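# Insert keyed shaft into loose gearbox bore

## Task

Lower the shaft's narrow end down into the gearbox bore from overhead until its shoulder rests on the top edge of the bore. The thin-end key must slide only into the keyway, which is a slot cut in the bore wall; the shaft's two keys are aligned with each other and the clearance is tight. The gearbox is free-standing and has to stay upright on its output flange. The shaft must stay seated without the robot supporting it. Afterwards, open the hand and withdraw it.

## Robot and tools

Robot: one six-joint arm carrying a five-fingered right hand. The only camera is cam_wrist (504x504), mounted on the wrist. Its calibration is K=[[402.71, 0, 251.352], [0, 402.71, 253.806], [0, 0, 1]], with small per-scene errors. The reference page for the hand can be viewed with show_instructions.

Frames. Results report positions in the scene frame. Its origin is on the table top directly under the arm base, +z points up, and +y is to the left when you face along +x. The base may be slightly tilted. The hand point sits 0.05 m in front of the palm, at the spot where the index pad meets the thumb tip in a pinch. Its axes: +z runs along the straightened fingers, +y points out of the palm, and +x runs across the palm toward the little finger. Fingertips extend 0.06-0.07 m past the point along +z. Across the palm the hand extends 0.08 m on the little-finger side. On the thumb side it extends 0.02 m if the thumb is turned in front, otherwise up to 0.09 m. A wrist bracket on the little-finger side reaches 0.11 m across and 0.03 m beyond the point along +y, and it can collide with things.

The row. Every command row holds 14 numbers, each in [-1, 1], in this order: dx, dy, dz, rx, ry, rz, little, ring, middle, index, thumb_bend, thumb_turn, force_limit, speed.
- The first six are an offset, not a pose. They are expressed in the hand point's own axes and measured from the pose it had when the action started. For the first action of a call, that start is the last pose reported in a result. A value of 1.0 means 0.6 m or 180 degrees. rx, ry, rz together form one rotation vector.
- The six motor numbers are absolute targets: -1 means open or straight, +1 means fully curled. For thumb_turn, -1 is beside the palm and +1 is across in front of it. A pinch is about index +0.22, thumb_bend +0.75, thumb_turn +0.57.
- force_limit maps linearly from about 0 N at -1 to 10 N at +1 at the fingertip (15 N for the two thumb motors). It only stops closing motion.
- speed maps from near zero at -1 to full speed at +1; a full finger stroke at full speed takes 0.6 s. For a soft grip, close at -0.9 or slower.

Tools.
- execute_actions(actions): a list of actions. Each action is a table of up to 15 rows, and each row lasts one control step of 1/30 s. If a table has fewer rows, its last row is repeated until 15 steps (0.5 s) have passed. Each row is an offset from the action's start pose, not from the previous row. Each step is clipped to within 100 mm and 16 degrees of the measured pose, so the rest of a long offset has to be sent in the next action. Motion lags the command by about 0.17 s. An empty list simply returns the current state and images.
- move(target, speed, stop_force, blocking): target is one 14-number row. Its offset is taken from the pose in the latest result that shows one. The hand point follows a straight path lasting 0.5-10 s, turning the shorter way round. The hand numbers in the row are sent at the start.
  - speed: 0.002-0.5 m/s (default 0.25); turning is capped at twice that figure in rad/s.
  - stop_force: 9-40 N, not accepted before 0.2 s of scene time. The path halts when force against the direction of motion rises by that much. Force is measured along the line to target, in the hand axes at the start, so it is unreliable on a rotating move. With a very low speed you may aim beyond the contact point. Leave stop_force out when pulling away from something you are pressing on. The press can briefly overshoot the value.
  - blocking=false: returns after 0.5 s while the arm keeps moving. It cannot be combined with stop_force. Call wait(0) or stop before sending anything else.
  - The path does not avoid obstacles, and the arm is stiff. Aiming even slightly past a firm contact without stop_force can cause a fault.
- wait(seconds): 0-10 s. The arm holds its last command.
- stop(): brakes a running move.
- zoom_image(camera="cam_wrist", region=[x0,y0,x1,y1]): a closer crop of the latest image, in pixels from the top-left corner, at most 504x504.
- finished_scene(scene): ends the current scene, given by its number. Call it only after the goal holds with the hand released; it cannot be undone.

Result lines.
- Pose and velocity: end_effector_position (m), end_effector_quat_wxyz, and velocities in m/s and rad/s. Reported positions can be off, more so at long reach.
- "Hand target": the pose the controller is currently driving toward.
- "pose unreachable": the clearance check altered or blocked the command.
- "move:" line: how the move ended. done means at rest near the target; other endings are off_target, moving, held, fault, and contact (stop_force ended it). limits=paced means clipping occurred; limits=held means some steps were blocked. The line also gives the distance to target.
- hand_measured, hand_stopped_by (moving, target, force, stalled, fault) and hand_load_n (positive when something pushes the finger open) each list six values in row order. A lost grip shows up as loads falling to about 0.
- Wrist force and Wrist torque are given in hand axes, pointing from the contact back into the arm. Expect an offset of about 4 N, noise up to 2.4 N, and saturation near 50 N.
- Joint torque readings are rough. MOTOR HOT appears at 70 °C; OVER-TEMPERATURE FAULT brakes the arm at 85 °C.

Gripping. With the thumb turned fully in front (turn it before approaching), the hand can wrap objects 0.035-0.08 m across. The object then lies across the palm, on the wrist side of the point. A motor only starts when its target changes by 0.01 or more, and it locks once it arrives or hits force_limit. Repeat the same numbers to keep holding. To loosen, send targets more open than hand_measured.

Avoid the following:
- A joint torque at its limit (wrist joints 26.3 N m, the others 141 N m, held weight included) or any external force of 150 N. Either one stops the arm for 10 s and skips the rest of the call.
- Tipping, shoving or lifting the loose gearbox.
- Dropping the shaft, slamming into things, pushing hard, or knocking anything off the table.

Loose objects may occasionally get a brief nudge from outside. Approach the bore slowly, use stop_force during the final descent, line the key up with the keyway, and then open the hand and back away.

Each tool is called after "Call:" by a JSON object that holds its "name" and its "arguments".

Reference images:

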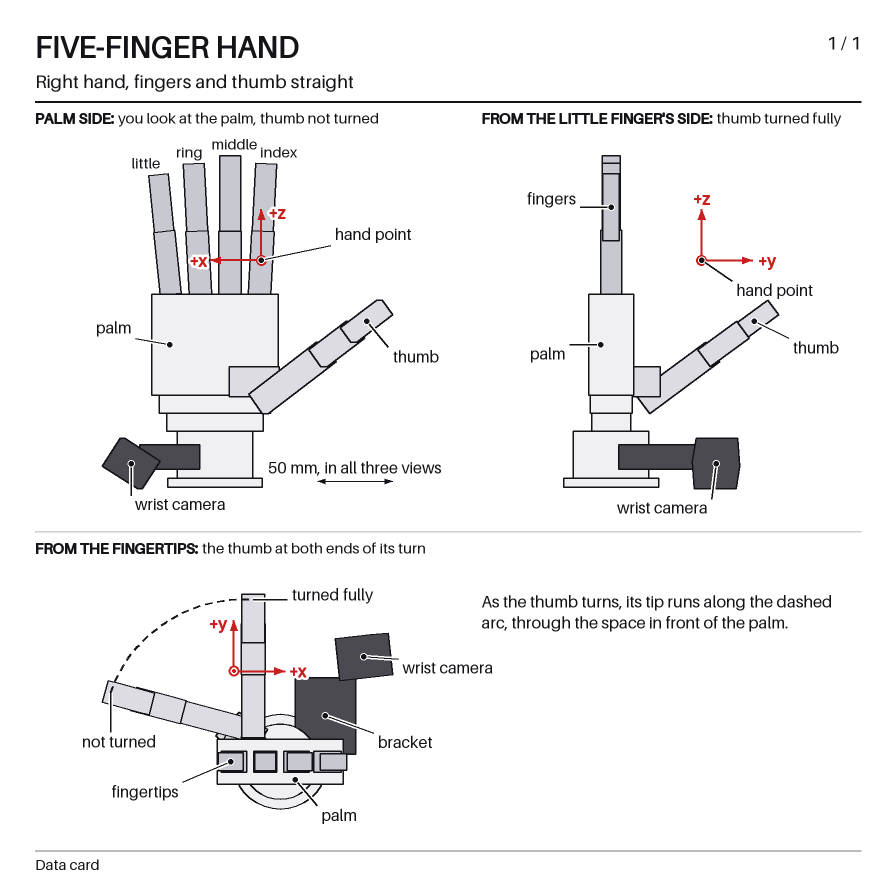

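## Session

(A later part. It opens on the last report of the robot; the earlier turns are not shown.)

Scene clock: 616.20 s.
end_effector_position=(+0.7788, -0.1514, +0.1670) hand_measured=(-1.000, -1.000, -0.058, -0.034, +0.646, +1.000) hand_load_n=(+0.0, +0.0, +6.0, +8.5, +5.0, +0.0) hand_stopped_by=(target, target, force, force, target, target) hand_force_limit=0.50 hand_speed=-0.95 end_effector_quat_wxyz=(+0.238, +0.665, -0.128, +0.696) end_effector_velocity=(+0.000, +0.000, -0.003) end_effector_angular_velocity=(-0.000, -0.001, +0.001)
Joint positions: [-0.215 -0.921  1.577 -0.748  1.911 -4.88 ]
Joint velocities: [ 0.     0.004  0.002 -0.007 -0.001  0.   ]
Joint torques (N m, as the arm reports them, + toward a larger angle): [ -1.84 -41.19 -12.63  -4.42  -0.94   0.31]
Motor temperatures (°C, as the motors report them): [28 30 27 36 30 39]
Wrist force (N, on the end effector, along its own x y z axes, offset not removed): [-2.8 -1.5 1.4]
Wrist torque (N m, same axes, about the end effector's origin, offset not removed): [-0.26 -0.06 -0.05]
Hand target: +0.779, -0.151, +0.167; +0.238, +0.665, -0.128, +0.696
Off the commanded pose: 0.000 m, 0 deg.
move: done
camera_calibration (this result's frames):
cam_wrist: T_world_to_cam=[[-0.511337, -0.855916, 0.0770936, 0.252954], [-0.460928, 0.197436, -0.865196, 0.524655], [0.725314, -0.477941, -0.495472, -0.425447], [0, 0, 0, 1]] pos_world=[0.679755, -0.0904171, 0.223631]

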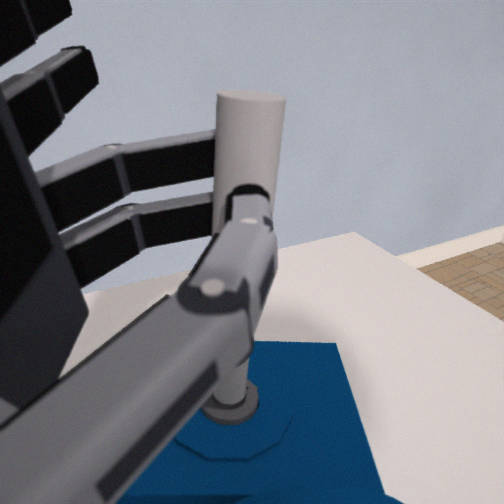

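Call:
{"name": "move", "arguments": {"target": [-0.00658, -0.00092, -0.00055, 0, 0, 0, -1, -1, 0.35, 0.35, 0.65, 1.0, 0.5, -0.95], "speed": 0.005, "stop_force": 9}}

Call:
{"name": "zoom_image", "arguments": {"camera": "cam_wrist", "region": [180, 360, 280, 450]}}

Scene clock: 619.93 s.
end_effector_position=(+0.7788, -0.1514, +0.1632) hand_measured=(-1.000, -1.000, -0.058, -0.034, +0.646, +1.000) hand_load_n=(+0.0, +0.0, +6.0, +9.0, +5.0, +0.5) hand_stopped_by=(target, target, force, force, target, target) hand_force_limit=0.50 hand_speed=-0.95 end_effector_quat_wxyz=(+0.238, +0.665, -0.128, +0.696) end_effector_velocity=(+0.000, +0.000, -0.000) end_effector_angular_velocity=(+0.001, -0.001, +0.000)
Joint positions: [-0.215 -0.916  1.579 -0.756  1.911 -4.88 ]
Joint velocities: [ 0.     0.001 -0.    -0.001 -0.     0.001]
Joint torques (N m, as the arm reports them, + toward a larger angle): [  4.49 -35.9  -10.56  -4.19   0.73   0.55]
Motor temperatures (°C, as the motors report them): [28 30 27 36 30 39]
Wrist force (N, on the end effector, along its own x y z axes, offset not removed): [-1.9 -0.4 1.2]
Wrist torque (N m, same axes, about the end effector's origin, offset not removed): [-0.02 0.20 -0.10]
Hand target: +0.779, -0.151, +0.163; +0.238, +0.665, -0.128, +0.696
Off the commanded pose: 0.000 m, 0 deg.
move: done
camera_calibration (this result's frames):
cam_wrist: T_world_to_cam=[[-0.511345, -0.855916, 0.0770367, 0.253277], [-0.460859, 0.197453, -0.865229, 0.521308], [0.725352, -0.477933, -0.495423, -0.42739], [0, 0, 0, 1]] pos_world=[0.67977, -0.0904136, 0.219801]

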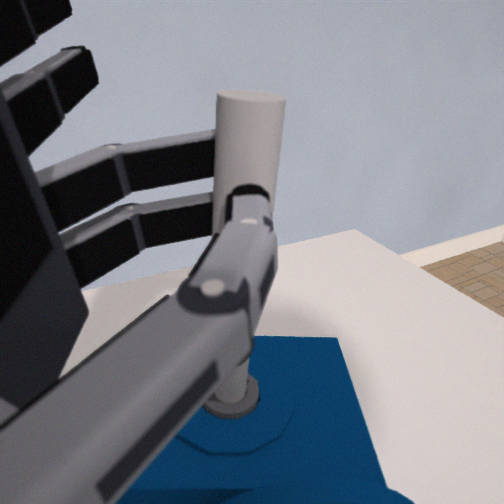

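Region (180, 360, 280, 450) of cam_wrist's 504x504 image, scaled by 5.040, with more detail than that image has; it fills the top 454 rows of this view, and the rest is white.

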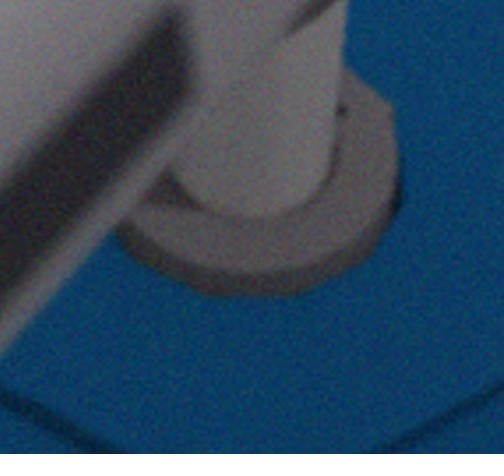

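Call:
{"name": "move", "arguments": {"target": [-0.00411, -0.00058, -0.00035, 0, 0, 0, -1, -1, 0.35, 0.35, 0.65, 1.0, 0.5, -0.95], "speed": 0.004, "stop_force": 9}}

Call:
{"name": "zoom_image", "arguments": {"camera": "cam_wrist", "region": [180, 350, 280, 440]}}

Scene clock: 623.27 s.
end_effector_position=(+0.7788, -0.1514, +0.1608) hand_measured=(-1.000, -1.000, -0.058, -0.034, +0.646, +1.000) hand_load_n=(+0.0, +0.0, +6.0, +9.0, +5.0, +0.5) hand_stopped_by=(target, target, force, force, target, target) hand_force_limit=0.50 hand_speed=-0.95 end_effector_quat_wxyz=(+0.238, +0.665, -0.128, +0.696) end_effector_velocity=(-0.000, -0.000, -0.001) end_effector_angular_velocity=(-0.000, +0.001, -0.000)
Joint positions: [-0.215 -0.912  1.58  -0.761  1.911 -4.88 ]
Joint velocities: [ 0.     0.001  0.    -0.001  0.    -0.   ]
Joint torques (N m, as the arm reports them, + toward a larger angle): [ -1.17 -38.49 -10.48  -4.11  -0.93  -0.29]
Motor temperatures (°C, as the motors report them): [28 30 27 36 30 39]
Wrist force (N, on the end effector, along its own x y z axes, offset not removed): [-2.4 -1.1 0.7]
Wrist torque (N m, same axes, about the end effector's origin, offset not removed): [-0.08 -0.04 -0.08]
Hand target: +0.779, -0.151, +0.161; +0.238, +0.665, -0.128, +0.696
Off the commanded pose: 0.000 m, 0 deg.
move: done
camera_calibration (this result's frames):
cam_wrist: T_world_to_cam=[[-0.511341, -0.855915, 0.0770732, 0.253439], [-0.46088, 0.197428, -0.865223, 0.51927], [0.725341, -0.477946, -0.495427, -0.428572], [0, 0, 0, 1]] pos_world=[0.679776, -0.0904307, 0.217425]

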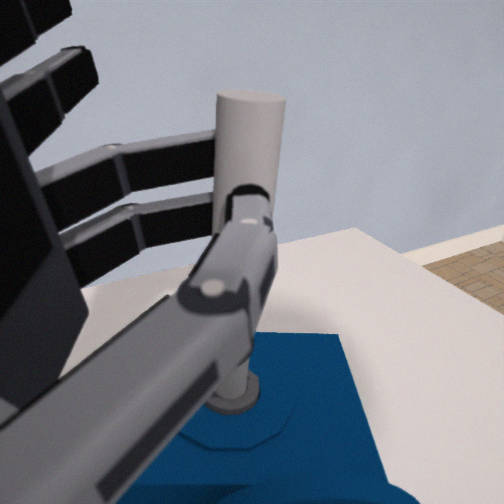

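Region (180, 350, 280, 440) of cam_wrist's 504x504 image, scaled by 5.040, with more detail than that image has; it fills the top 454 rows of this view, and the rest is white.

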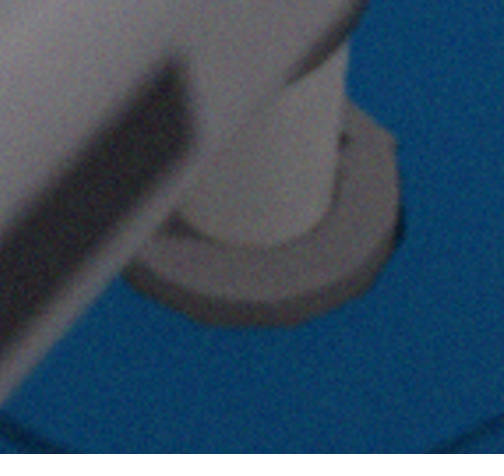

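Call:
{"name": "move", "arguments": {"target": [-0.00493, -0.00069, -0.00041, 0, 0, 0, -1, -1, 0.35, 0.35, 0.65, 1.0, 0.5, -0.95], "speed": 0.004, "stop_force": 9}}

Scene clock: 625.43 s.
end_effector_position=(+0.7788, -0.1514, +0.1581) hand_measured=(-1.000, -1.000, -0.058, -0.034, +0.646, +1.000) hand_load_n=(+0.0, +0.0, +5.0, +8.5, +6.0, -1.5) hand_stopped_by=(target, target, force, force, target, target) hand_force_limit=0.50 hand_speed=-0.95 end_effector_quat_wxyz=(+0.238, +0.665, -0.128, +0.696) end_effector_velocity=(-0.000, -0.000, +0.001) end_effector_angular_velocity=(-0.000, -0.001, +0.000)
Joint positions: [-0.215 -0.908  1.581 -0.766  1.911 -4.88 ]
Joint velocities: [-0.    -0.001  0.    -0.001 -0.    -0.   ]
Joint torques (N m, as the arm reports them, + toward a larger angle): [  6.12 -45.74  -9.21   0.36   1.61   0.45]
Motor temperatures (°C, as the motors report them): [28 30 27 36 30 39]
Wrist force (N, on the end effector, along its own x y z axes, offset not removed): [8.8 0.1 1.3]
Wrist torque (N m, same axes, about the end effector's origin, offset not removed): [-0.12 0.11 -0.01]
Hand target: +0.779, -0.151, +0.158; +0.238, +0.665, -0.128, +0.696
Off the commanded pose: 0.000 m, 0 deg.
move: contact
camera_calibration (this result's frames):
cam_wrist: T_world_to_cam=[[-0.511347, -0.855923, 0.0769445, 0.253702], [-0.460634, 0.1974, -0.865361, 0.516736], [0.725493, -0.477943, -0.495207, -0.430129], [0, 0, 0, 1]] pos_world=[0.679811, -0.0904318, 0.214639]

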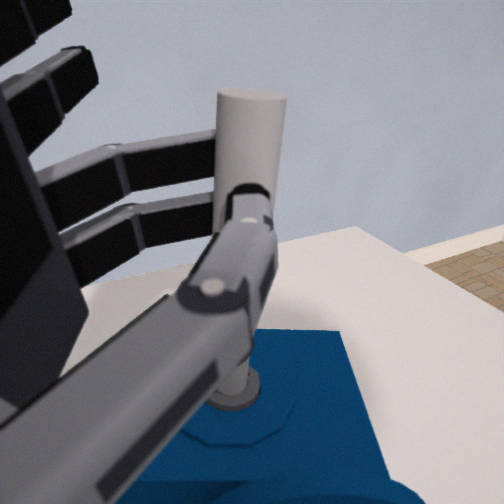

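Call:
{"name": "execute_actions", "arguments": {"actions": [[[0.0006, 0, 0, 0, 0, 0, -1, -1, 0.35, 0.35, 0.65, 1.0, 0.5, -0.95], [0.0006, 0, 0, 0, 0, 0, -1, -1, 0.35, 0.35, 0.65, 1.0, 0.5, -0.95], [0.0006, 0, 0, 0, 0, 0, -1, -1, 0.35, 0.35, 0.65, 1.0, 0.5, -0.95], [0.0006, 0, 0, 0, 0, 0, -1, -1, 0.35, 0.35, 0.65, 1.0, 0.5, -0.95], [0.0006, 0, 0, 0, 0, 0, -1, -1, -0.25, -0.25, 0.65, 1.0, 0.5, -0.7]]]}}

Scene clock: 629.73 s.
end_effector_position=(+0.7788, -0.1514, +0.1584) hand_measured=(-1.000, -1.000, -0.190, -0.166, +0.650, +1.000) hand_load_n=(+0.0, +0.0, +0.0, +0.0, +0.0, +0.0) hand_stopped_by=(target, target, moving, moving, target, target) hand_force_limit=0.50 hand_speed=-0.70 end_effector_quat_wxyz=(+0.238, +0.665, -0.128, +0.696) end_effector_velocity=(+0.000, -0.000, -0.000) end_effector_angular_velocity=(+0.001, -0.000, +0.000)
Joint positions: [-0.215 -0.909  1.581 -0.766  1.911 -4.88 ]
Joint velocities: [-0.     0.     0.    -0.001  0.     0.001]
Joint torques (N m, as the arm reports them, + toward a larger angle): [  9.2  -54.62 -28.32  -0.33   1.81  -0.27]
Motor temperatures (°C, as the motors report them): [28 30 27 36 30 39]
Wrist force (N, on the end effector, along its own x y z axes, offset not removed): [-0.9 -1.4 0.7]
Wrist torque (N m, same axes, about the end effector's origin, offset not removed): [-0.21 0.03 -0.05]
Hand target: +0.779, -0.151, +0.158; +0.238, +0.665, -0.128, +0.696
Off the commanded pose: 0.000 m, 0 deg.
camera_calibration (this result's frames):
cam_wrist: T_world_to_cam=[[-0.511344, -0.855922, 0.0769753, 0.253709], [-0.460727, 0.197428, -0.865305, 0.517047], [0.725436, -0.477933, -0.4953, -0.429875], [0, 0, 0, 1]] pos_world=[0.679797, -0.0903757, 0.214957]

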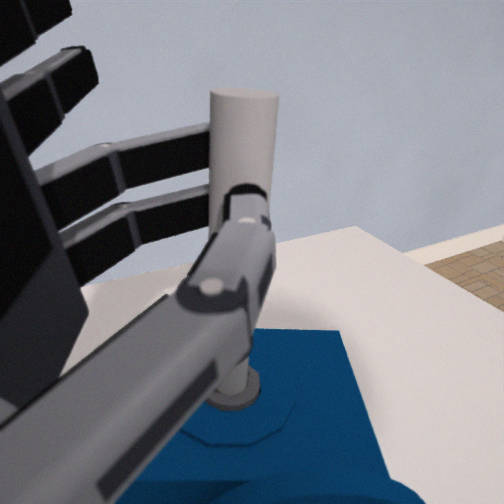

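Call:
{"name": "execute_actions", "arguments": {"actions": [[[0.0005, 0.0001, -0.0058, 0, 0, 0, -1, -1, -0.25, -0.25, 0.65, 1.0, 0.5, -0.7], [0.0005, 0.0001, -0.0058, 0, 0, 0, -1, -1, -0.25, -0.25, 0.65, 1.0, 0.5, -0.7], [0.0005, 0.0001, -0.0058, 0, 0, 0, -1, -1, -0.25, -0.25, 0.65, 1.0, 0.5, -0.7], [0.0005, 0.0001, -0.0058, 0, 0, 0, -1, -1, -0.25, -0.25, 0.65, 1.0, 0.5, -0.7], [0.0005, 0.0001, -0.0058, 0, 0, 0, -1, -1, -0.25, -0.25, 0.65, 1.0, 0.5, -0.7], [0.004, 0.0006, -0.0055, 0, 0, 0, -1, -1, -0.25, -0.25, 0.65, 1.0, 0.5, -0.7], [0.008, 0.0011, -0.0052, 0, 0, 0, -1, -1, -0.25, -0.25, 0.65, 1.0, 0.5, -0.7], [0.01198, 0.00168, -0.00485, 0, 0, 0, -1, -1, -0.25, -0.25, 0.65, 1.0, 0.5, -0.7]]]}}

Scene clock: 646.23 s.
end_effector_position=(+0.7758, -0.1497, +0.1643) hand_measured=(-1.000, -1.000, -0.250, -0.250, +0.650, +1.000) hand_load_n=(+0.0, +0.0, +0.0, +0.0, +0.0, +0.0) hand_stopped_by=(target, target, target, target, target, target) hand_force_limit=0.50 hand_speed=-0.70 end_effector_quat_wxyz=(+0.238, +0.665, -0.128, +0.696) end_effector_velocity=(-0.000, -0.000, +0.009) end_effector_angular_velocity=(-0.001, -0.001, -0.002)
Joint positions: [-0.213 -0.923  1.588 -0.758  1.913 -4.881]
Joint velocities: [ 0.    -0.013 -0.004  0.016  0.002 -0.001]
Joint torques (N m, as the arm reports them, + toward a larger angle): [  9.42 -51.77 -29.31   0.55   1.82  -2.09]
Motor temperatures (°C, as the motors report them): [28 30 27 36 30 39]
Wrist force (N, on the end effector, along its own x y z axes, offset not removed): [-1.4 -2.1 0.1]
Wrist torque (N m, same axes, about the end effector's origin, offset not removed): [-0.25 0.20 -0.14]
Hand target: +0.776, -0.150, +0.165; +0.238, +0.665, -0.128, +0.696
Off the commanded pose: 0.001 m, 0 deg.
camera_calibration (this result's frames):
cam_wrist: T_world_to_cam=[[-0.511336, -0.855921, 0.0770355, 0.253149], [-0.460808, 0.197415, -0.865265, 0.520491], [0.72539, -0.47794, -0.495361, -0.423864], [0, 0, 0, 1]] pos_world=[0.676757, -0.088659, 0.220895]

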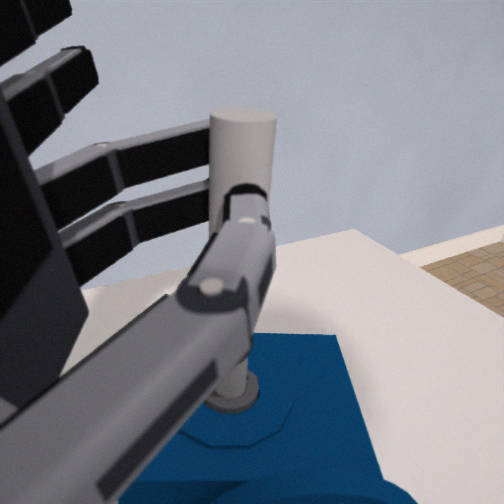

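Call:
{"name": "move", "arguments": {"target": [-0.00025, 0.01367, 0.00428, 0.24665, 0.0346, 0.0207, -1, -1, -0.25, -0.25, 0.65, 1.0, 0.5, -0.7], "speed": 0.12}}

Scene clock: 653.50 s.
end_effector_position=(+0.7738, -0.1576, +0.1655) hand_measured=(-1.000, -1.000, -0.250, -0.250, +0.650, +1.000) hand_load_n=(+0.0, +0.0, +0.0, +0.0, +0.0, +0.0) hand_stopped_by=(target, target, target, target, target, target) hand_force_limit=0.50 hand_speed=-0.70 end_effector_quat_wxyz=(-0.046, +0.663, +0.135, +0.735) end_effector_velocity=(+0.000, +0.000, -0.001) end_effector_angular_velocity=(+0.003, +0.002, +0.015)
Joint positions: [-0.591 -1.024  1.77  -0.874  0.757 -4.759]
Joint velocities: [-0.006  0.004 -0.003 -0.001 -0.021  0.006]
Joint torques (N m, as the arm reports them, + toward a larger angle): [ -6.6  -31.67 -26.68  -3.58  -1.37   2.62]
Motor temperatures (°C, as the motors report them): [28 30 27 36 30 39]
Wrist force (N, on the end effector, along its own x y z axes, offset not removed): [-0.3 -2.3 0.3]
Wrist torque (N m, same axes, about the end effector's origin, offset not removed): [-0.33 -0.04 -0.06]
Hand target: +0.774, -0.158, +0.165; -0.046, +0.663, +0.136, +0.735
Off the commanded pose: 0.000 m, 0 deg.
move: done
camera_calibration (this result's frames):
cam_wrist: T_world_to_cam=[[0.241727, -0.967323, 0.0765106, -0.354997], [-0.466186, -0.184925, -0.865144, 0.466059], [0.851022, 0.17346, -0.495653, -0.420173], [0, 0, 0, 1]] pos_world=[0.660659, -0.184328, 0.222109]

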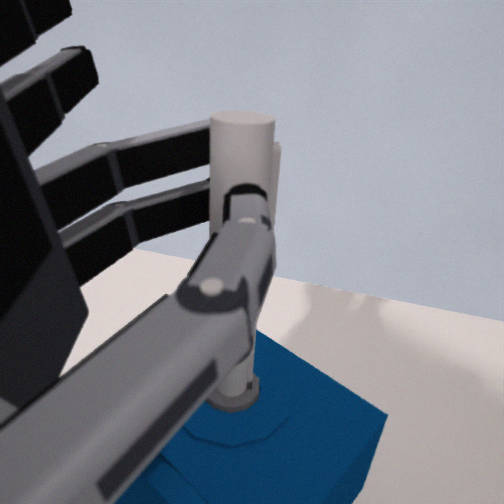

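The key is now visible. Let me zoom in.

Call:
{"name": "zoom_image", "arguments": {"camera": "cam_wrist", "region": [190, 330, 290, 430]}}

Call:
{"name": "zoom_image", "arguments": {"camera": "cam_wrist", "region": [190, 100, 310, 230]}}

Region (190, 330, 290, 430) of cam_wrist's 504x504 image, scaled by 5.040, with more detail than that image has.

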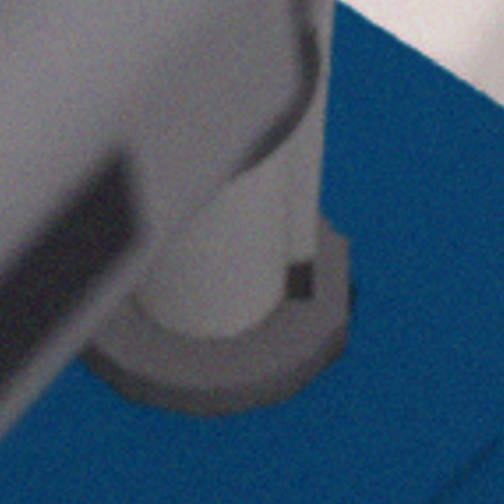

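Region (190, 100, 310, 230) of cam_wrist's 504x504 image, scaled by 3.877, with more detail than that image has; it fills the left 465 columns of this view, and the rest is white.

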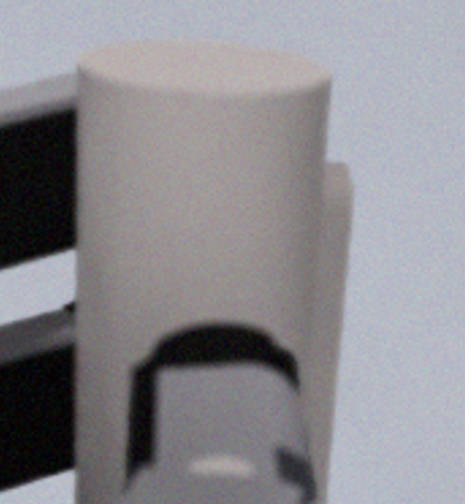

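Call:
{"name": "execute_actions", "arguments": {"actions": [[[0.004, 0.0005, 0.0004, 0, 0, 0, -1, -1, -0.25, -0.25, 0.65, 1.0, 0.5, -0.7], [0.008, 0.0011, 0.0007, 0, 0, 0, -1, -1, -0.25, -0.25, 0.65, 1.0, 0.5, -0.7], [0.0115, 0.0016, 0.001, 0, 0, 0, -1, -1, -0.25, -0.25, 0.65, 1.0, 0.5, -0.7], [0.0115, 0.0016, 0.001, 0, 0, 0, -1, -1, -0.25, -0.25, 0.65, 1.0, 0.5, -0.7], [0.0115, 0.0016, 0.001, 0, 0, 0, -1, -1, -0.25, -0.25, 0.65, 1.0, 0.5, -0.7], [0.0114, 0.0016, 0.003, 0, 0, 0, -1, -1, -0.25, -0.25, 0.65, 1.0, 0.5, -0.7], [0.0112, 0.0016, 0.005, 0, 0, 0, -1, -1, -0.25, -0.25, 0.65, 1.0, 0.5, -0.7], [0.011, 0.0015, 0.0065, 0, 0, 0, -1, -1, -0.25, -0.25, 0.65, 1.0, 0.5, -0.7], [0.01097, 0.00152, 0.00762, 0, 0, 0, -1, -1, -0.14, -0.14, 0.65, 1.0, 0.5, -0.7]]]}}

Scene clock: 676.13 s.
end_effector_position=(+0.7771, -0.1567, +0.1723) hand_measured=(-1.000, -1.000, -0.184, -0.184, +0.650, +1.000) hand_load_n=(+0.0, +0.0, +0.0, +0.0, +0.0, +0.0) hand_stopped_by=(target, target, moving, moving, target, target) hand_force_limit=0.50 hand_speed=-0.70 end_effector_quat_wxyz=(-0.046, +0.663, +0.135, +0.735) end_effector_velocity=(+0.005, +0.001, +0.002) end_effector_angular_velocity=(+0.000, -0.000, -0.001)
Joint positions: [-0.586 -1.03   1.756 -0.854  0.762 -4.759]
Joint velocities: [ 0.007  0.004 -0.014  0.011  0.008 -0.001]
Joint torques (N m, as the arm reports them, + toward a larger angle): [  8.47 -32.92 -28.63   0.39   1.5   -1.98]
Motor temperatures (°C, as the motors report them): [28 30 27 36 30 39]
Wrist force (N, on the end effector, along its own x y z axes, offset not removed): [-1.4 -2.3 1.2]
Wrist torque (N m, same axes, about the end effector's origin, offset not removed): [-0.34 0.06 -0.18]
Hand target: +0.778, -0.157, +0.172; -0.046, +0.663, +0.135, +0.735
Off the commanded pose: 0.001 m, 0 deg.
camera_calibration (this result's frames):
cam_wrist: T_world_to_cam=[[0.241768, -0.967308, 0.0765758, -0.355479], [-0.46606, -0.184979, -0.8652, 0.473561], [0.85108, 0.173489, -0.495545, -0.419777], [0, 0, 0, 1]] pos_world=[0.663915, -0.183432, 0.228928]

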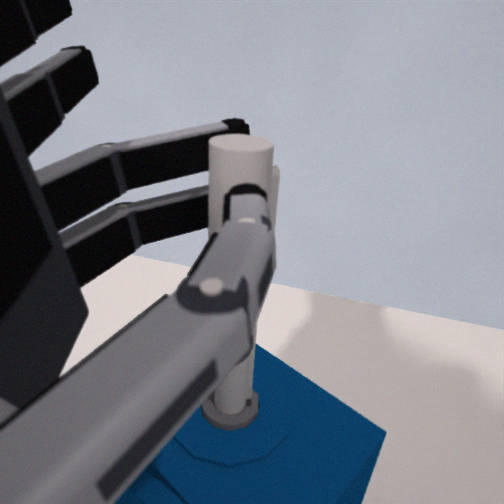

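Call:
{"name": "execute_actions", "arguments": {"actions": [[[0.0003, 0, 0.001, 0, 0, 0, -1, -1, 0.35, 0.35, 0.65, 1.0, 0.3, -0.92]], [[0, 0, 0, 0, 0, 0, -1, -1, 0.35, 0.35, 0.65, 1.0, 0.3, -0.92]]]}}

Scene clock: 679.67 s.
end_effector_position=(+0.7777, -0.1566, +0.1725) hand_measured=(-1.000, -1.000, -0.058, -0.044, +0.648, +1.000) hand_load_n=(+0.0, +0.0, +5.0, +6.0, +4.0, +1.0) hand_stopped_by=(target, target, force, force, target, target) hand_force_limit=0.30 hand_speed=-0.92 end_effector_quat_wxyz=(-0.046, +0.663, +0.135, +0.735) end_effector_velocity=(-0.000, -0.000, +0.000) end_effector_angular_velocity=(+0.001, -0.000, -0.001)
Joint positions: [-0.585 -1.03   1.754 -0.853  0.763 -4.76 ]
Joint velocities: [-0.    -0.001  0.    -0.001  0.001  0.002]
Joint torques (N m, as the arm reports them, + toward a larger angle): [  6.36 -46.4  -16.59  -3.23   0.17   2.27]
Motor temperatures (°C, as the motors report them): [28 30 27 36 30 39]
Wrist force (N, on the end effector, along its own x y z axes, offset not removed): [-0.2 -2.7 1.1]
Wrist torque (N m, same axes, about the end effector's origin, offset not removed): [-0.36 0.08 -0.07]
Hand target: +0.778, -0.157, +0.173; -0.046, +0.663, +0.135, +0.735
Off the commanded pose: 0.000 m, 0 deg.
camera_calibration (this result's frames):
cam_wrist: T_world_to_cam=[[0.241726, -0.967318, 0.0765849, -0.355454], [-0.466111, -0.184976, -0.865173, 0.474099], [0.851063, 0.173438, -0.495591, -0.420171], [0, 0, 0, 1]] pos_world=[0.664497, -0.183267, 0.229168]

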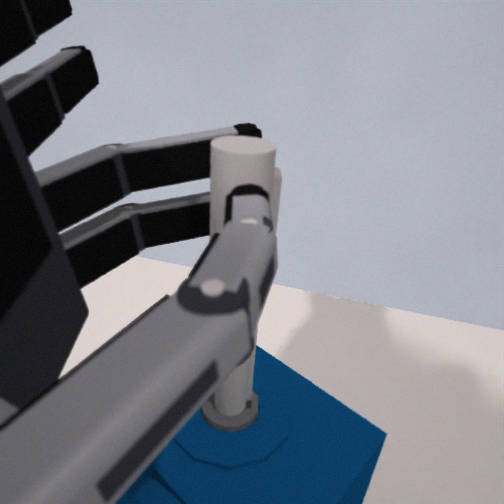

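Call:
{"name": "zoom_image", "arguments": {"camera": "cam_wrist", "region": [190, 350, 290, 440]}}

Region (190, 350, 290, 440) of cam_wrist's 504x504 image, scaled by 5.040, with more detail than that image has; it fills the top 454 rows of this view, and the rest is white.

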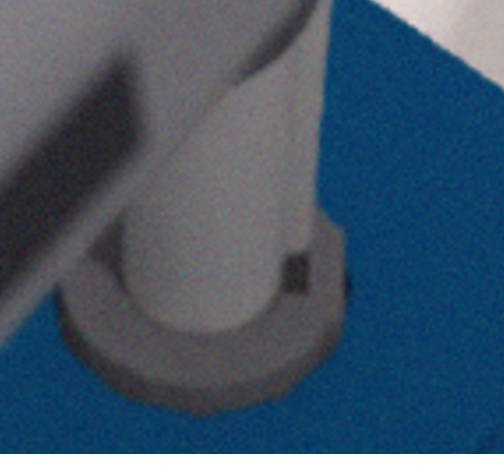

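Call:
{"name": "move", "arguments": {"target": [0.00098, -0.00405, 0.00098, -0.10967, -0.01527, -0.00938, -1, -1, 0.35, 0.35, 0.65, 1.0, 0.3, -0.92], "speed": 0.08}}

Call:
{"name": "zoom_image", "arguments": {"camera": "cam_wrist", "region": [190, 350, 290, 440]}}

Scene clock: 692.13 s.
end_effector_position=(+0.7775, -0.1542, +0.1727) hand_measured=(-1.000, -1.000, -0.058, -0.044, +0.646, +1.000) hand_load_n=(+0.0, +0.0, +4.5, +5.5, +5.0, +1.5) hand_stopped_by=(target, target, force, force, target, target) hand_force_limit=0.30 hand_speed=-0.92 end_effector_quat_wxyz=(+0.082, +0.677, +0.019, +0.732) end_effector_velocity=(+0.000, +0.000, +0.000) end_effector_angular_velocity=(+0.002, -0.001, -0.013)
Joint positions: [-0.417 -1.035  1.761 -0.819  1.275 -4.824]
Joint velocities: [ 0.007  0.001 -0.003  0.001  0.02   0.001]
Joint torques (N m, as the arm reports them, + toward a larger angle): [  7.7  -34.63 -28.52  -0.8    1.54  -2.32]
Motor temperatures (°C, as the motors report them): [28 30 27 36 30 39]
Wrist force (N, on the end effector, along its own x y z axes, offset not removed): [-2.3 -2.9 -1.1]
Wrist torque (N m, same axes, about the end effector's origin, offset not removed): [-0.17 -0.07 0.09]
Hand target: +0.778, -0.154, +0.173; +0.083, +0.677, +0.018, +0.731
Off the commanded pose: 0.000 m, 0 deg.
move: done
camera_calibration (this result's frames):
cam_wrist: T_world_to_cam=[[-0.102173, -0.99176, 0.0772826, -0.0895737], [-0.500965, -0.0158197, -0.865323, 0.527841], [0.859415, -0.127128, -0.495221, -0.473267], [0, 0, 0, 1]] pos_world=[0.662011, -0.140651, 0.229304]

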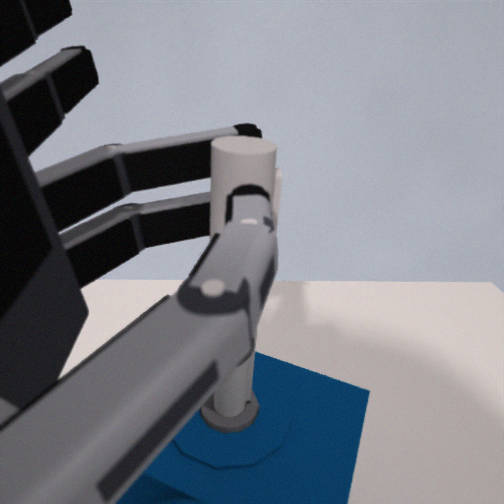

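Region (190, 350, 290, 440) of cam_wrist's 504x504 image, scaled by 5.040, with more detail than that image has; it fills the top 454 rows of this view, and the rest is white.

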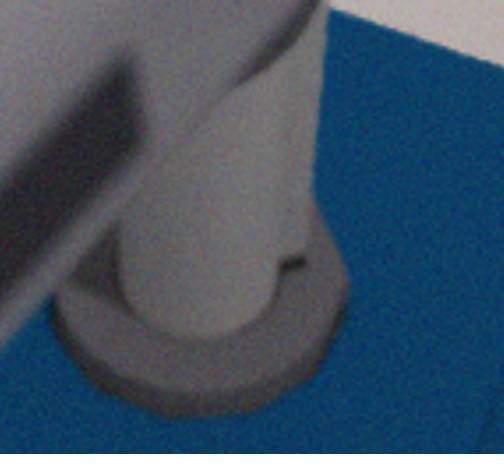

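Call:
{"name": "move", "arguments": {"target": [0.00025, -0.00177, 0.00018, -0.0230, -0.00324, -0.00195, -1, -1, 0.35, 0.35, 0.65, 1.0, 0.3, -0.92], "speed": 0.05}}

Call:
{"name": "zoom_image", "arguments": {"camera": "cam_wrist", "region": [210, 370, 270, 424]}}

Scene clock: 700.17 s.
end_effector_position=(+0.7777, -0.1531, +0.1727) hand_measured=(-1.000, -1.000, -0.058, -0.044, +0.646, +1.000) hand_load_n=(+0.0, +0.0, +5.0, +5.5, +5.0, +1.0) hand_stopped_by=(target, target, force, force, target, target) hand_force_limit=0.30 hand_speed=-0.92 end_effector_quat_wxyz=(+0.108, +0.677, -0.005, +0.728) end_effector_velocity=(+0.001, +0.000, +0.002) end_effector_angular_velocity=(-0.001, -0.002, -0.013)
Joint positions: [-0.38  -1.025  1.745 -0.81   1.384 -4.834]
Joint velocities: [ 0.008  0.001 -0.005  0.002  0.02  -0.002]
Joint torques (N m, as the arm reports them, + toward a larger angle): [  8.59 -34.95 -30.39  -0.41   1.95  -2.31]
Motor temperatures (°C, as the motors report them): [28 30 27 36 30 39]
Wrist force (N, on the end effector, along its own x y z axes, offset not removed): [-3.8 -3.1 0.2]
Wrist torque (N m, same axes, about the end effector's origin, offset not removed): [-0.34 0.10 -0.06]
Hand target: +0.778, -0.153, +0.173; +0.109, +0.677, -0.006, +0.728
Off the commanded pose: 0.000 m, 0 deg.
move: done
camera_calibration (this result's frames):
cam_wrist: T_world_to_cam=[[-0.172799, -0.981913, 0.0773791, -0.0321356], [-0.500803, 0.0199402, -0.865332, 0.533305], [0.848138, -0.18828, -0.49519, -0.473887], [0, 0, 0, 1]] pos_world=[0.663449, -0.131412, 0.229308]

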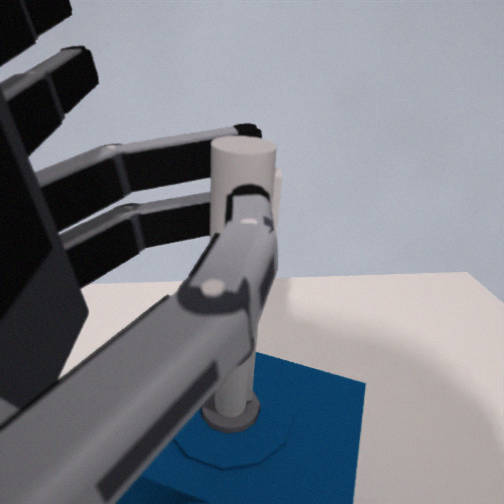

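Region (210, 370, 270, 424) of cam_wrist's 504x504 image, scaled by 8.400, with more detail than that image has; it fills the top 454 rows of this view, and the rest is white.

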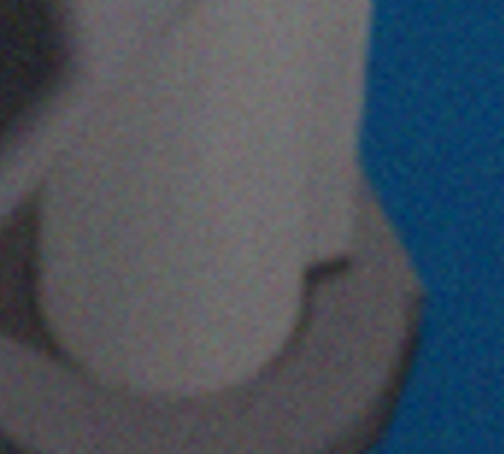

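Call:
{"name": "move", "arguments": {"target": [-0.00493, -0.00069, -0.00042, 0, 0, 0, -1, -1, 0.35, 0.35, 0.65, 1.0, 0.3, -0.92], "speed": 0.004, "stop_force": 9}}

Call:
{"name": "zoom_image", "arguments": {"camera": "cam_wrist", "region": [210, 370, 270, 424]}}

Scene clock: 703.53 s.
end_effector_position=(+0.7778, -0.1532, +0.1707) hand_measured=(-1.000, -1.000, -0.058, -0.044, +0.646, +1.000) hand_load_n=(+0.0, +0.0, +5.0, +4.5, +6.5, -1.0) hand_stopped_by=(target, target, force, force, target, target) hand_force_limit=0.30 hand_speed=-0.92 end_effector_quat_wxyz=(+0.109, +0.677, -0.005, +0.728) end_effector_velocity=(-0.000, +0.000, -0.000) end_effector_angular_velocity=(+0.001, +0.003, +0.000)
Joint positions: [-0.38  -1.022  1.746 -0.815  1.384 -4.834]
Joint velocities: [-0.    -0.001 -0.     0.005 -0.     0.   ]
Joint torques (N m, as the arm reports them, + toward a larger angle): [  0.94 -44.12 -15.83   1.41   1.01   1.94]
Motor temperatures (°C, as the motors report them): [28 30 27 36 30 39]
Wrist force (N, on the end effector, along its own x y z axes, offset not removed): [5.3 -1.1 3.0]
Wrist torque (N m, same axes, about the end effector's origin, offset not removed): [-0.19 0.11 -0.13]
Hand target: +0.778, -0.153, +0.171; +0.109, +0.677, -0.005, +0.728
Off the commanded pose: 0.001 m, 0 deg.
move: contact
camera_calibration (this result's frames):
cam_wrist: T_world_to_cam=[[-0.173218, -0.981832, 0.077466, -0.031658], [-0.50052, 0.0200165, -0.865493, 0.531425], [0.848219, -0.188692, -0.494894, -0.475087], [0, 0, 0, 1]] pos_world=[0.663482, -0.131365, 0.227279]

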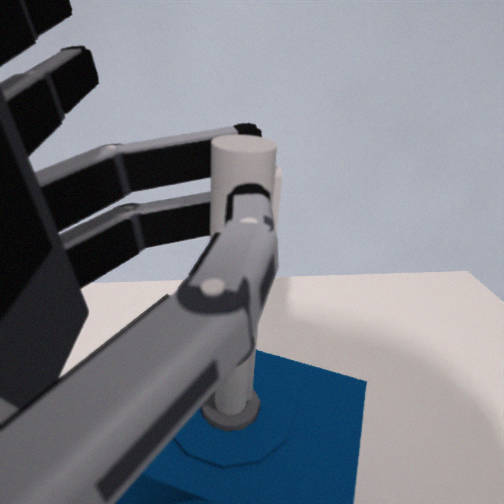

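Region (210, 370, 270, 424) of cam_wrist's 504x504 image, scaled by 8.400, with more detail than that image has; it fills the top 454 rows of this view, and the rest is white.

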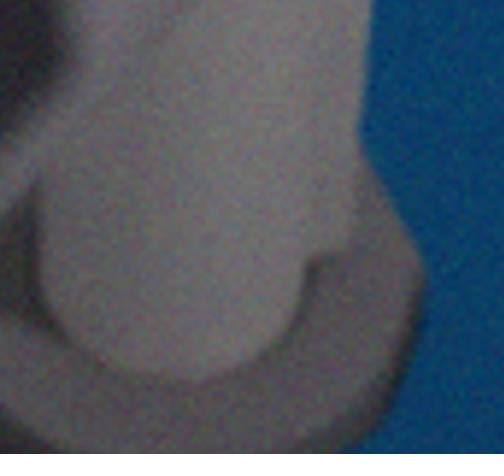

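Call:
{"name": "move", "arguments": {"target": [0.00057, 0.00073, 0.00003, 0.01645, 0.00232, 0.0014, -1, -1, 0.35, 0.35, 0.65, 1.0, 0.3, -0.92], "speed": 0.03}}

Call:
{"name": "zoom_image", "arguments": {"camera": "cam_wrist", "region": [210, 370, 270, 424]}}

Scene clock: 710.70 s.
end_effector_position=(+0.7777, -0.1535, +0.1711) hand_measured=(-1.000, -1.000, -0.058, -0.044, +0.646, +1.000) hand_load_n=(+0.0, +0.0, +5.5, +5.5, +3.5, -0.5) hand_stopped_by=(target, target, force, force, target, target) hand_force_limit=0.30 hand_speed=-0.92 end_effector_quat_wxyz=(+0.090, +0.677, +0.012, +0.731) end_effector_velocity=(+0.000, +0.000, -0.000) end_effector_angular_velocity=(-0.002, +0.000, +0.016)
Joint positions: [-0.405 -1.03   1.758 -0.821  1.308 -4.827]
Joint velocities: [-0.008 -0.001  0.003 -0.002 -0.024  0.001]
Joint torques (N m, as the arm reports them, + toward a larger angle): [ -5.35 -51.43 -10.85  -4.61  -2.28   2.26]
Motor temperatures (°C, as the motors report them): [28 30 27 36 30 39]
Wrist force (N, on the end effector, along its own x y z axes, offset not removed): [-4.1 -2.5 0.0]
Wrist torque (N m, same axes, about the end effector's origin, offset not removed): [-0.50 0.04 -0.20]
Hand target: +0.778, -0.154, +0.171; +0.090, +0.677, +0.012, +0.731
Off the commanded pose: 0.000 m, 0 deg.
move: done
camera_calibration (this result's frames):
cam_wrist: T_world_to_cam=[[-0.123414, -0.989332, 0.077402, -0.0719082], [-0.500922, -0.00522455, -0.865477, 0.528162], [0.856648, -0.145584, -0.494933, -0.474822], [0, 0, 0, 1]] pos_world=[0.662449, -0.137508, 0.227672]

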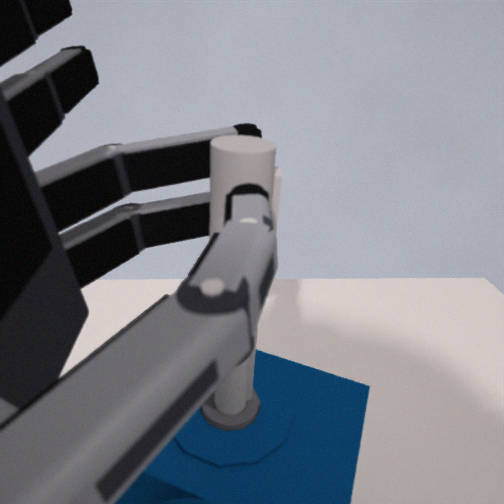

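Region (210, 370, 270, 424) of cam_wrist's 504x504 image, scaled by 8.400, with more detail than that image has; it fills the top 454 rows of this view, and the rest is white.

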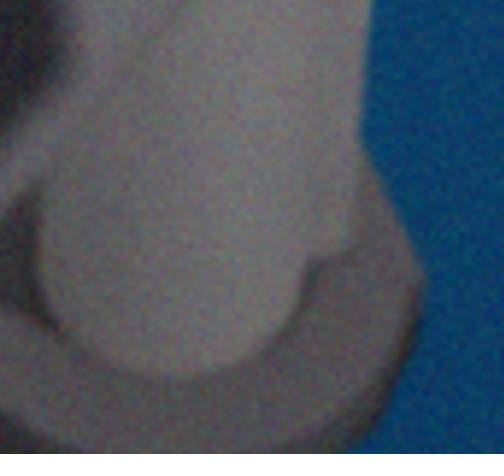

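Call:
{"name": "move", "arguments": {"target": [-0.00493, -0.00069, -0.00042, 0, 0, 0, -1, -1, 0.35, 0.35, 0.65, 1.0, 0.3, -0.92], "speed": 0.004, "stop_force": 9}}

Call:
{"name": "zoom_image", "arguments": {"camera": "cam_wrist", "region": [200, 360, 280, 432]}}

Scene clock: 714.27 s.
end_effector_position=(+0.7777, -0.1535, +0.1698) hand_measured=(-1.000, -1.000, -0.058, -0.044, +0.646, +1.000) hand_load_n=(+0.0, +0.0, +5.0, +5.0, +6.0, -1.0) hand_stopped_by=(target, target, force, force, target, target) hand_force_limit=0.30 hand_speed=-0.92 end_effector_quat_wxyz=(+0.090, +0.676, +0.012, +0.731) end_effector_velocity=(-0.001, +0.000, +0.000) end_effector_angular_velocity=(+0.002, +0.003, +0.000)
Joint positions: [-0.406 -1.027  1.759 -0.824  1.307 -4.827]
Joint velocities: [-0.    -0.003  0.001  0.005 -0.     0.   ]
Joint torques (N m, as the arm reports them, + toward a larger angle): [ -0.3  -45.44 -11.44   1.91  -1.19  -0.39]
Motor temperatures (°C, as the motors report them): [28 30 27 36 30 39]
Wrist force (N, on the end effector, along its own x y z axes, offset not removed): [4.5 0.5 1.4]
Wrist torque (N m, same axes, about the end effector's origin, offset not removed): [-0.10 0.08 0.00]
Hand target: +0.778, -0.154, +0.170; +0.090, +0.677, +0.012, +0.731
Off the commanded pose: 0.002 m, 0 deg.
move: contact
camera_calibration (this result's frames):
cam_wrist: T_world_to_cam=[[-0.122621, -0.989426, 0.0774563, -0.0724784], [-0.500623, -0.00572352, -0.865646, 0.526742], [0.856937, -0.144923, -0.494628, -0.475682], [0, 0, 0, 1]] pos_world=[0.662441, -0.137634, 0.226301]

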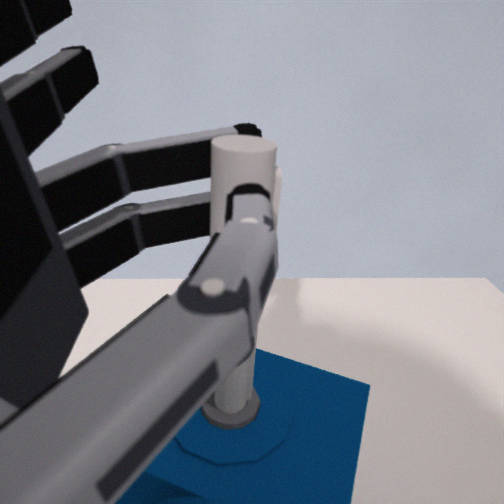

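Region (200, 360, 280, 432) of cam_wrist's 504x504 image, scaled by 6.300, with more detail than that image has; it fills the top 454 rows of this view, and the rest is white.

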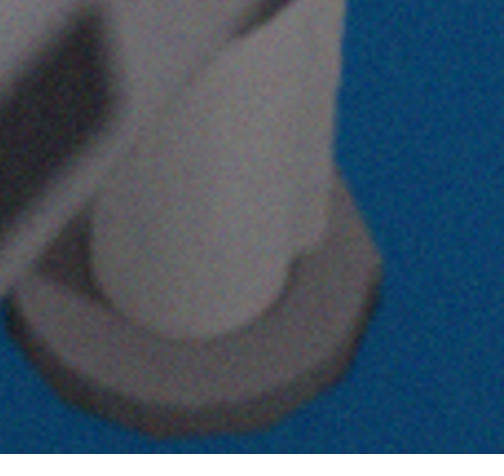

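Call:
{"name": "zoom_image", "arguments": {"camera": "cam_wrist", "region": [195, 115, 295, 205]}}

Region (195, 115, 295, 205) of cam_wrist's 504x504 image, scaled by 5.040, with more detail than that image has; it fills the top 454 rows of this view, and the rest is white.

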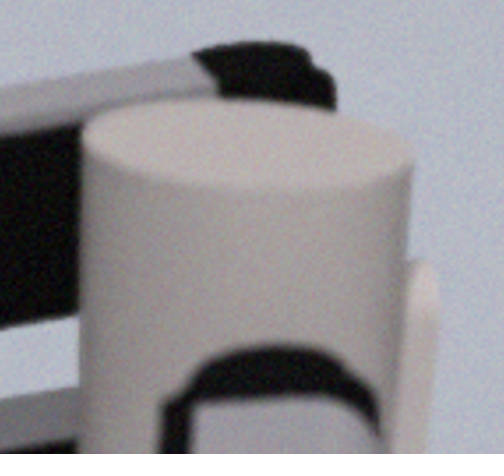

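Call:
{"name": "move", "arguments": {"target": [0.0005, 0.0022, 0.0, 0, 0, 0.0048, -1, -1, 0.35, 0.35, 0.65, 1.0, 0.3, -0.92], "speed": 0.01}}

Scene clock: 731.13 s.
end_effector_position=(+0.7775, -0.1547, +0.1702) hand_measured=(-1.000, -1.000, -0.058, -0.044, +0.646, +1.000) hand_load_n=(+0.0, +0.0, +5.0, +5.0, +6.0, +0.0) hand_stopped_by=(target, target, force, force, target, target) hand_force_limit=0.30 hand_speed=-0.92 end_effector_quat_wxyz=(+0.085, +0.677, +0.007, +0.731) end_effector_velocity=(-0.000, -0.001, +0.000) end_effector_angular_velocity=(+0.006, -0.001, -0.000)
Joint positions: [-0.409 -1.03   1.759 -0.821  1.304 -4.813]
Joint velocities: [-0.001 -0.001 -0.     0.001 -0.     0.006]
Joint torques (N m, as the arm reports them, + toward a larger angle): [ -5.7  -52.14 -29.34  -0.85  -1.91   2.15]
Motor temperatures (°C, as the motors report them): [28 30 27 36 30 39]
Wrist force (N, on the end effector, along its own x y z axes, offset not removed): [-3.9 -2.8 0.4]
Wrist torque (N m, same axes, about the end effector's origin, offset not removed): [-0.17 -0.08 -0.06]
Hand target: +0.778, -0.155, +0.170; +0.084, +0.677, +0.007, +0.731
Off the commanded pose: 0.000 m, 0 deg.
move: done
camera_calibration (this result's frames):
cam_wrist: T_world_to_cam=[[-0.121487, -0.990588, 0.0630506, -0.0723207], [-0.499355, 0.00609705, -0.866376, 0.528006], [0.857838, -0.136738, -0.495396, -0.474787], [0, 0, 0, 1]] pos_world=[0.662167, -0.139781, 0.226804]

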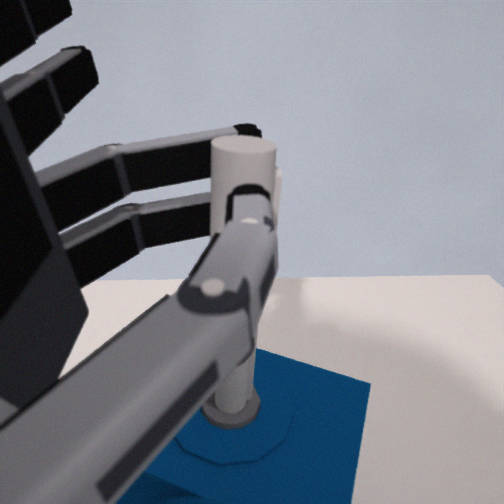

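Call:
{"name": "move", "arguments": {"target": [-0.00824, -0.00104, -0.00069, 0, 0, 0, -1, -1, 0.35, 0.35, 0.65, 1.0, 0.3, -0.92], "speed": 0.004, "stop_force": 9}}

Scene clock: 734.17 s.
end_effector_position=(+0.7776, -0.1548, +0.1691) hand_measured=(-1.000, -1.000, -0.058, -0.044, +0.646, +1.000) hand_load_n=(+0.0, +0.0, +5.0, +5.0, +6.5, -1.0) hand_stopped_by=(target, target, force, force, target, target) hand_force_limit=0.30 hand_speed=-0.92 end_effector_quat_wxyz=(+0.085, +0.676, +0.007, +0.732) end_effector_velocity=(-0.001, +0.000, -0.001) end_effector_angular_velocity=(+0.003, +0.006, -0.000)
Joint positions: [-0.409 -1.028  1.759 -0.825  1.304 -4.812]
Joint velocities: [-0.    -0.002  0.001  0.008 -0.     0.001]
Joint torques (N m, as the arm reports them, + toward a larger angle): [ -1.31 -42.55 -16.98   2.06  -1.     0.58]
Motor temperatures (°C, as the motors report them): [28 30 27 36 30 39]
Wrist force (N, on the end effector, along its own x y z axes, offset not removed): [5.0 -1.7 2.2]
Wrist torque (N m, same axes, about the end effector's origin, offset not removed): [-0.18 0.11 -0.13]
Hand target: +0.778, -0.155, +0.169; +0.085, +0.676, +0.007, +0.732
Off the commanded pose: 0.004 m, 0 deg.
move: contact
camera_calibration (this result's frames):
cam_wrist: T_world_to_cam=[[-0.121508, -0.990606, 0.0627383, -0.0722664], [-0.498939, 0.00631457, -0.866614, 0.526801], [0.858077, -0.136603, -0.49502, -0.475643], [0, 0, 0, 1]] pos_world=[0.662199, -0.139888, 0.225614]

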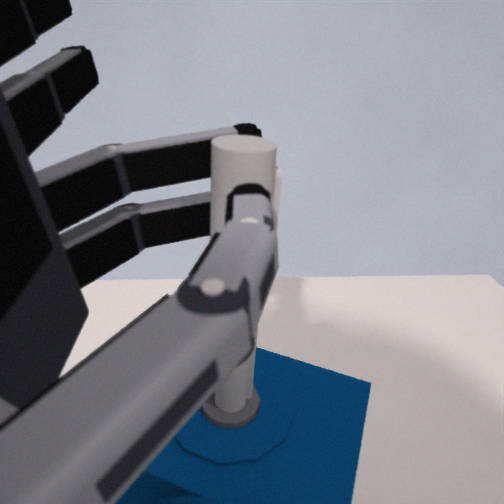

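Call:
{"name": "execute_actions", "arguments": {"actions": [[[0.0004, 0, 0, 0, 0, 0, -1, -1, 0.35, 0.35, 0.65, 1.0, 0.3, -0.92], [0.0004, 0, 0, 0, 0, 0, -1, -1, 0.35, 0.35, 0.65, 1.0, 0.3, -0.92], [0.0004, 0, 0, 0, 0, 0, -1, -1, 0.35, 0.35, 0.65, 1.0, 0.3, -0.92], [0.0004, 0, 0, 0, 0, 0, -1, -1, -0.09, -0.08, 0.65, 1.0, 0.3, -0.85]]]}}

Scene clock: 742.63 s.
end_effector_position=(+0.7776, -0.1548, +0.1694) hand_measured=(-1.000, -1.000, -0.090, -0.080, +0.650, +1.000) hand_load_n=(+0.0, +0.0, +0.0, +0.0, +0.0, +0.5) hand_stopped_by=(target, target, target, target, target, target) hand_force_limit=0.30 hand_speed=-0.85 end_effector_quat_wxyz=(+0.085, +0.676, +0.007, +0.732) end_effector_velocity=(-0.000, +0.000, +0.000) end_effector_angular_velocity=(+0.000, -0.000, -0.000)
Joint positions: [-0.409 -1.028  1.759 -0.824  1.304 -4.812]
Joint velocities: [-0.    -0.001  0.001 -0.     0.     0.001]
Joint torques (N m, as the arm reports them, + toward a larger angle): [  5.54 -48.9  -10.25  -3.69   0.1   -2.03]
Motor temperatures (°C, as the motors report them): [28 30 27 36 30 39]
Wrist force (N, on the end effector, along its own x y z axes, offset not removed): [-1.5 -2.1 1.0]
Wrist torque (N m, same axes, about the end effector's origin, offset not removed): [-0.39 0.07 -0.16]
Hand target: +0.778, -0.155, +0.169; +0.085, +0.676, +0.007, +0.732
Off the commanded pose: 0.000 m, 0 deg.
camera_calibration (this result's frames):
cam_wrist: T_world_to_cam=[[-0.121516, -0.990602, 0.0627738, -0.0722923], [-0.498821, 0.00626873, -0.866682, 0.527005], [0.858144, -0.136629, -0.494895, -0.475589], [0, 0, 0, 1]] pos_world=[0.66222, -0.139896, 0.225917]

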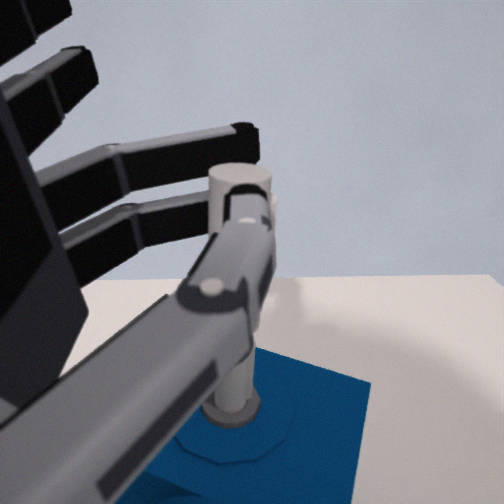

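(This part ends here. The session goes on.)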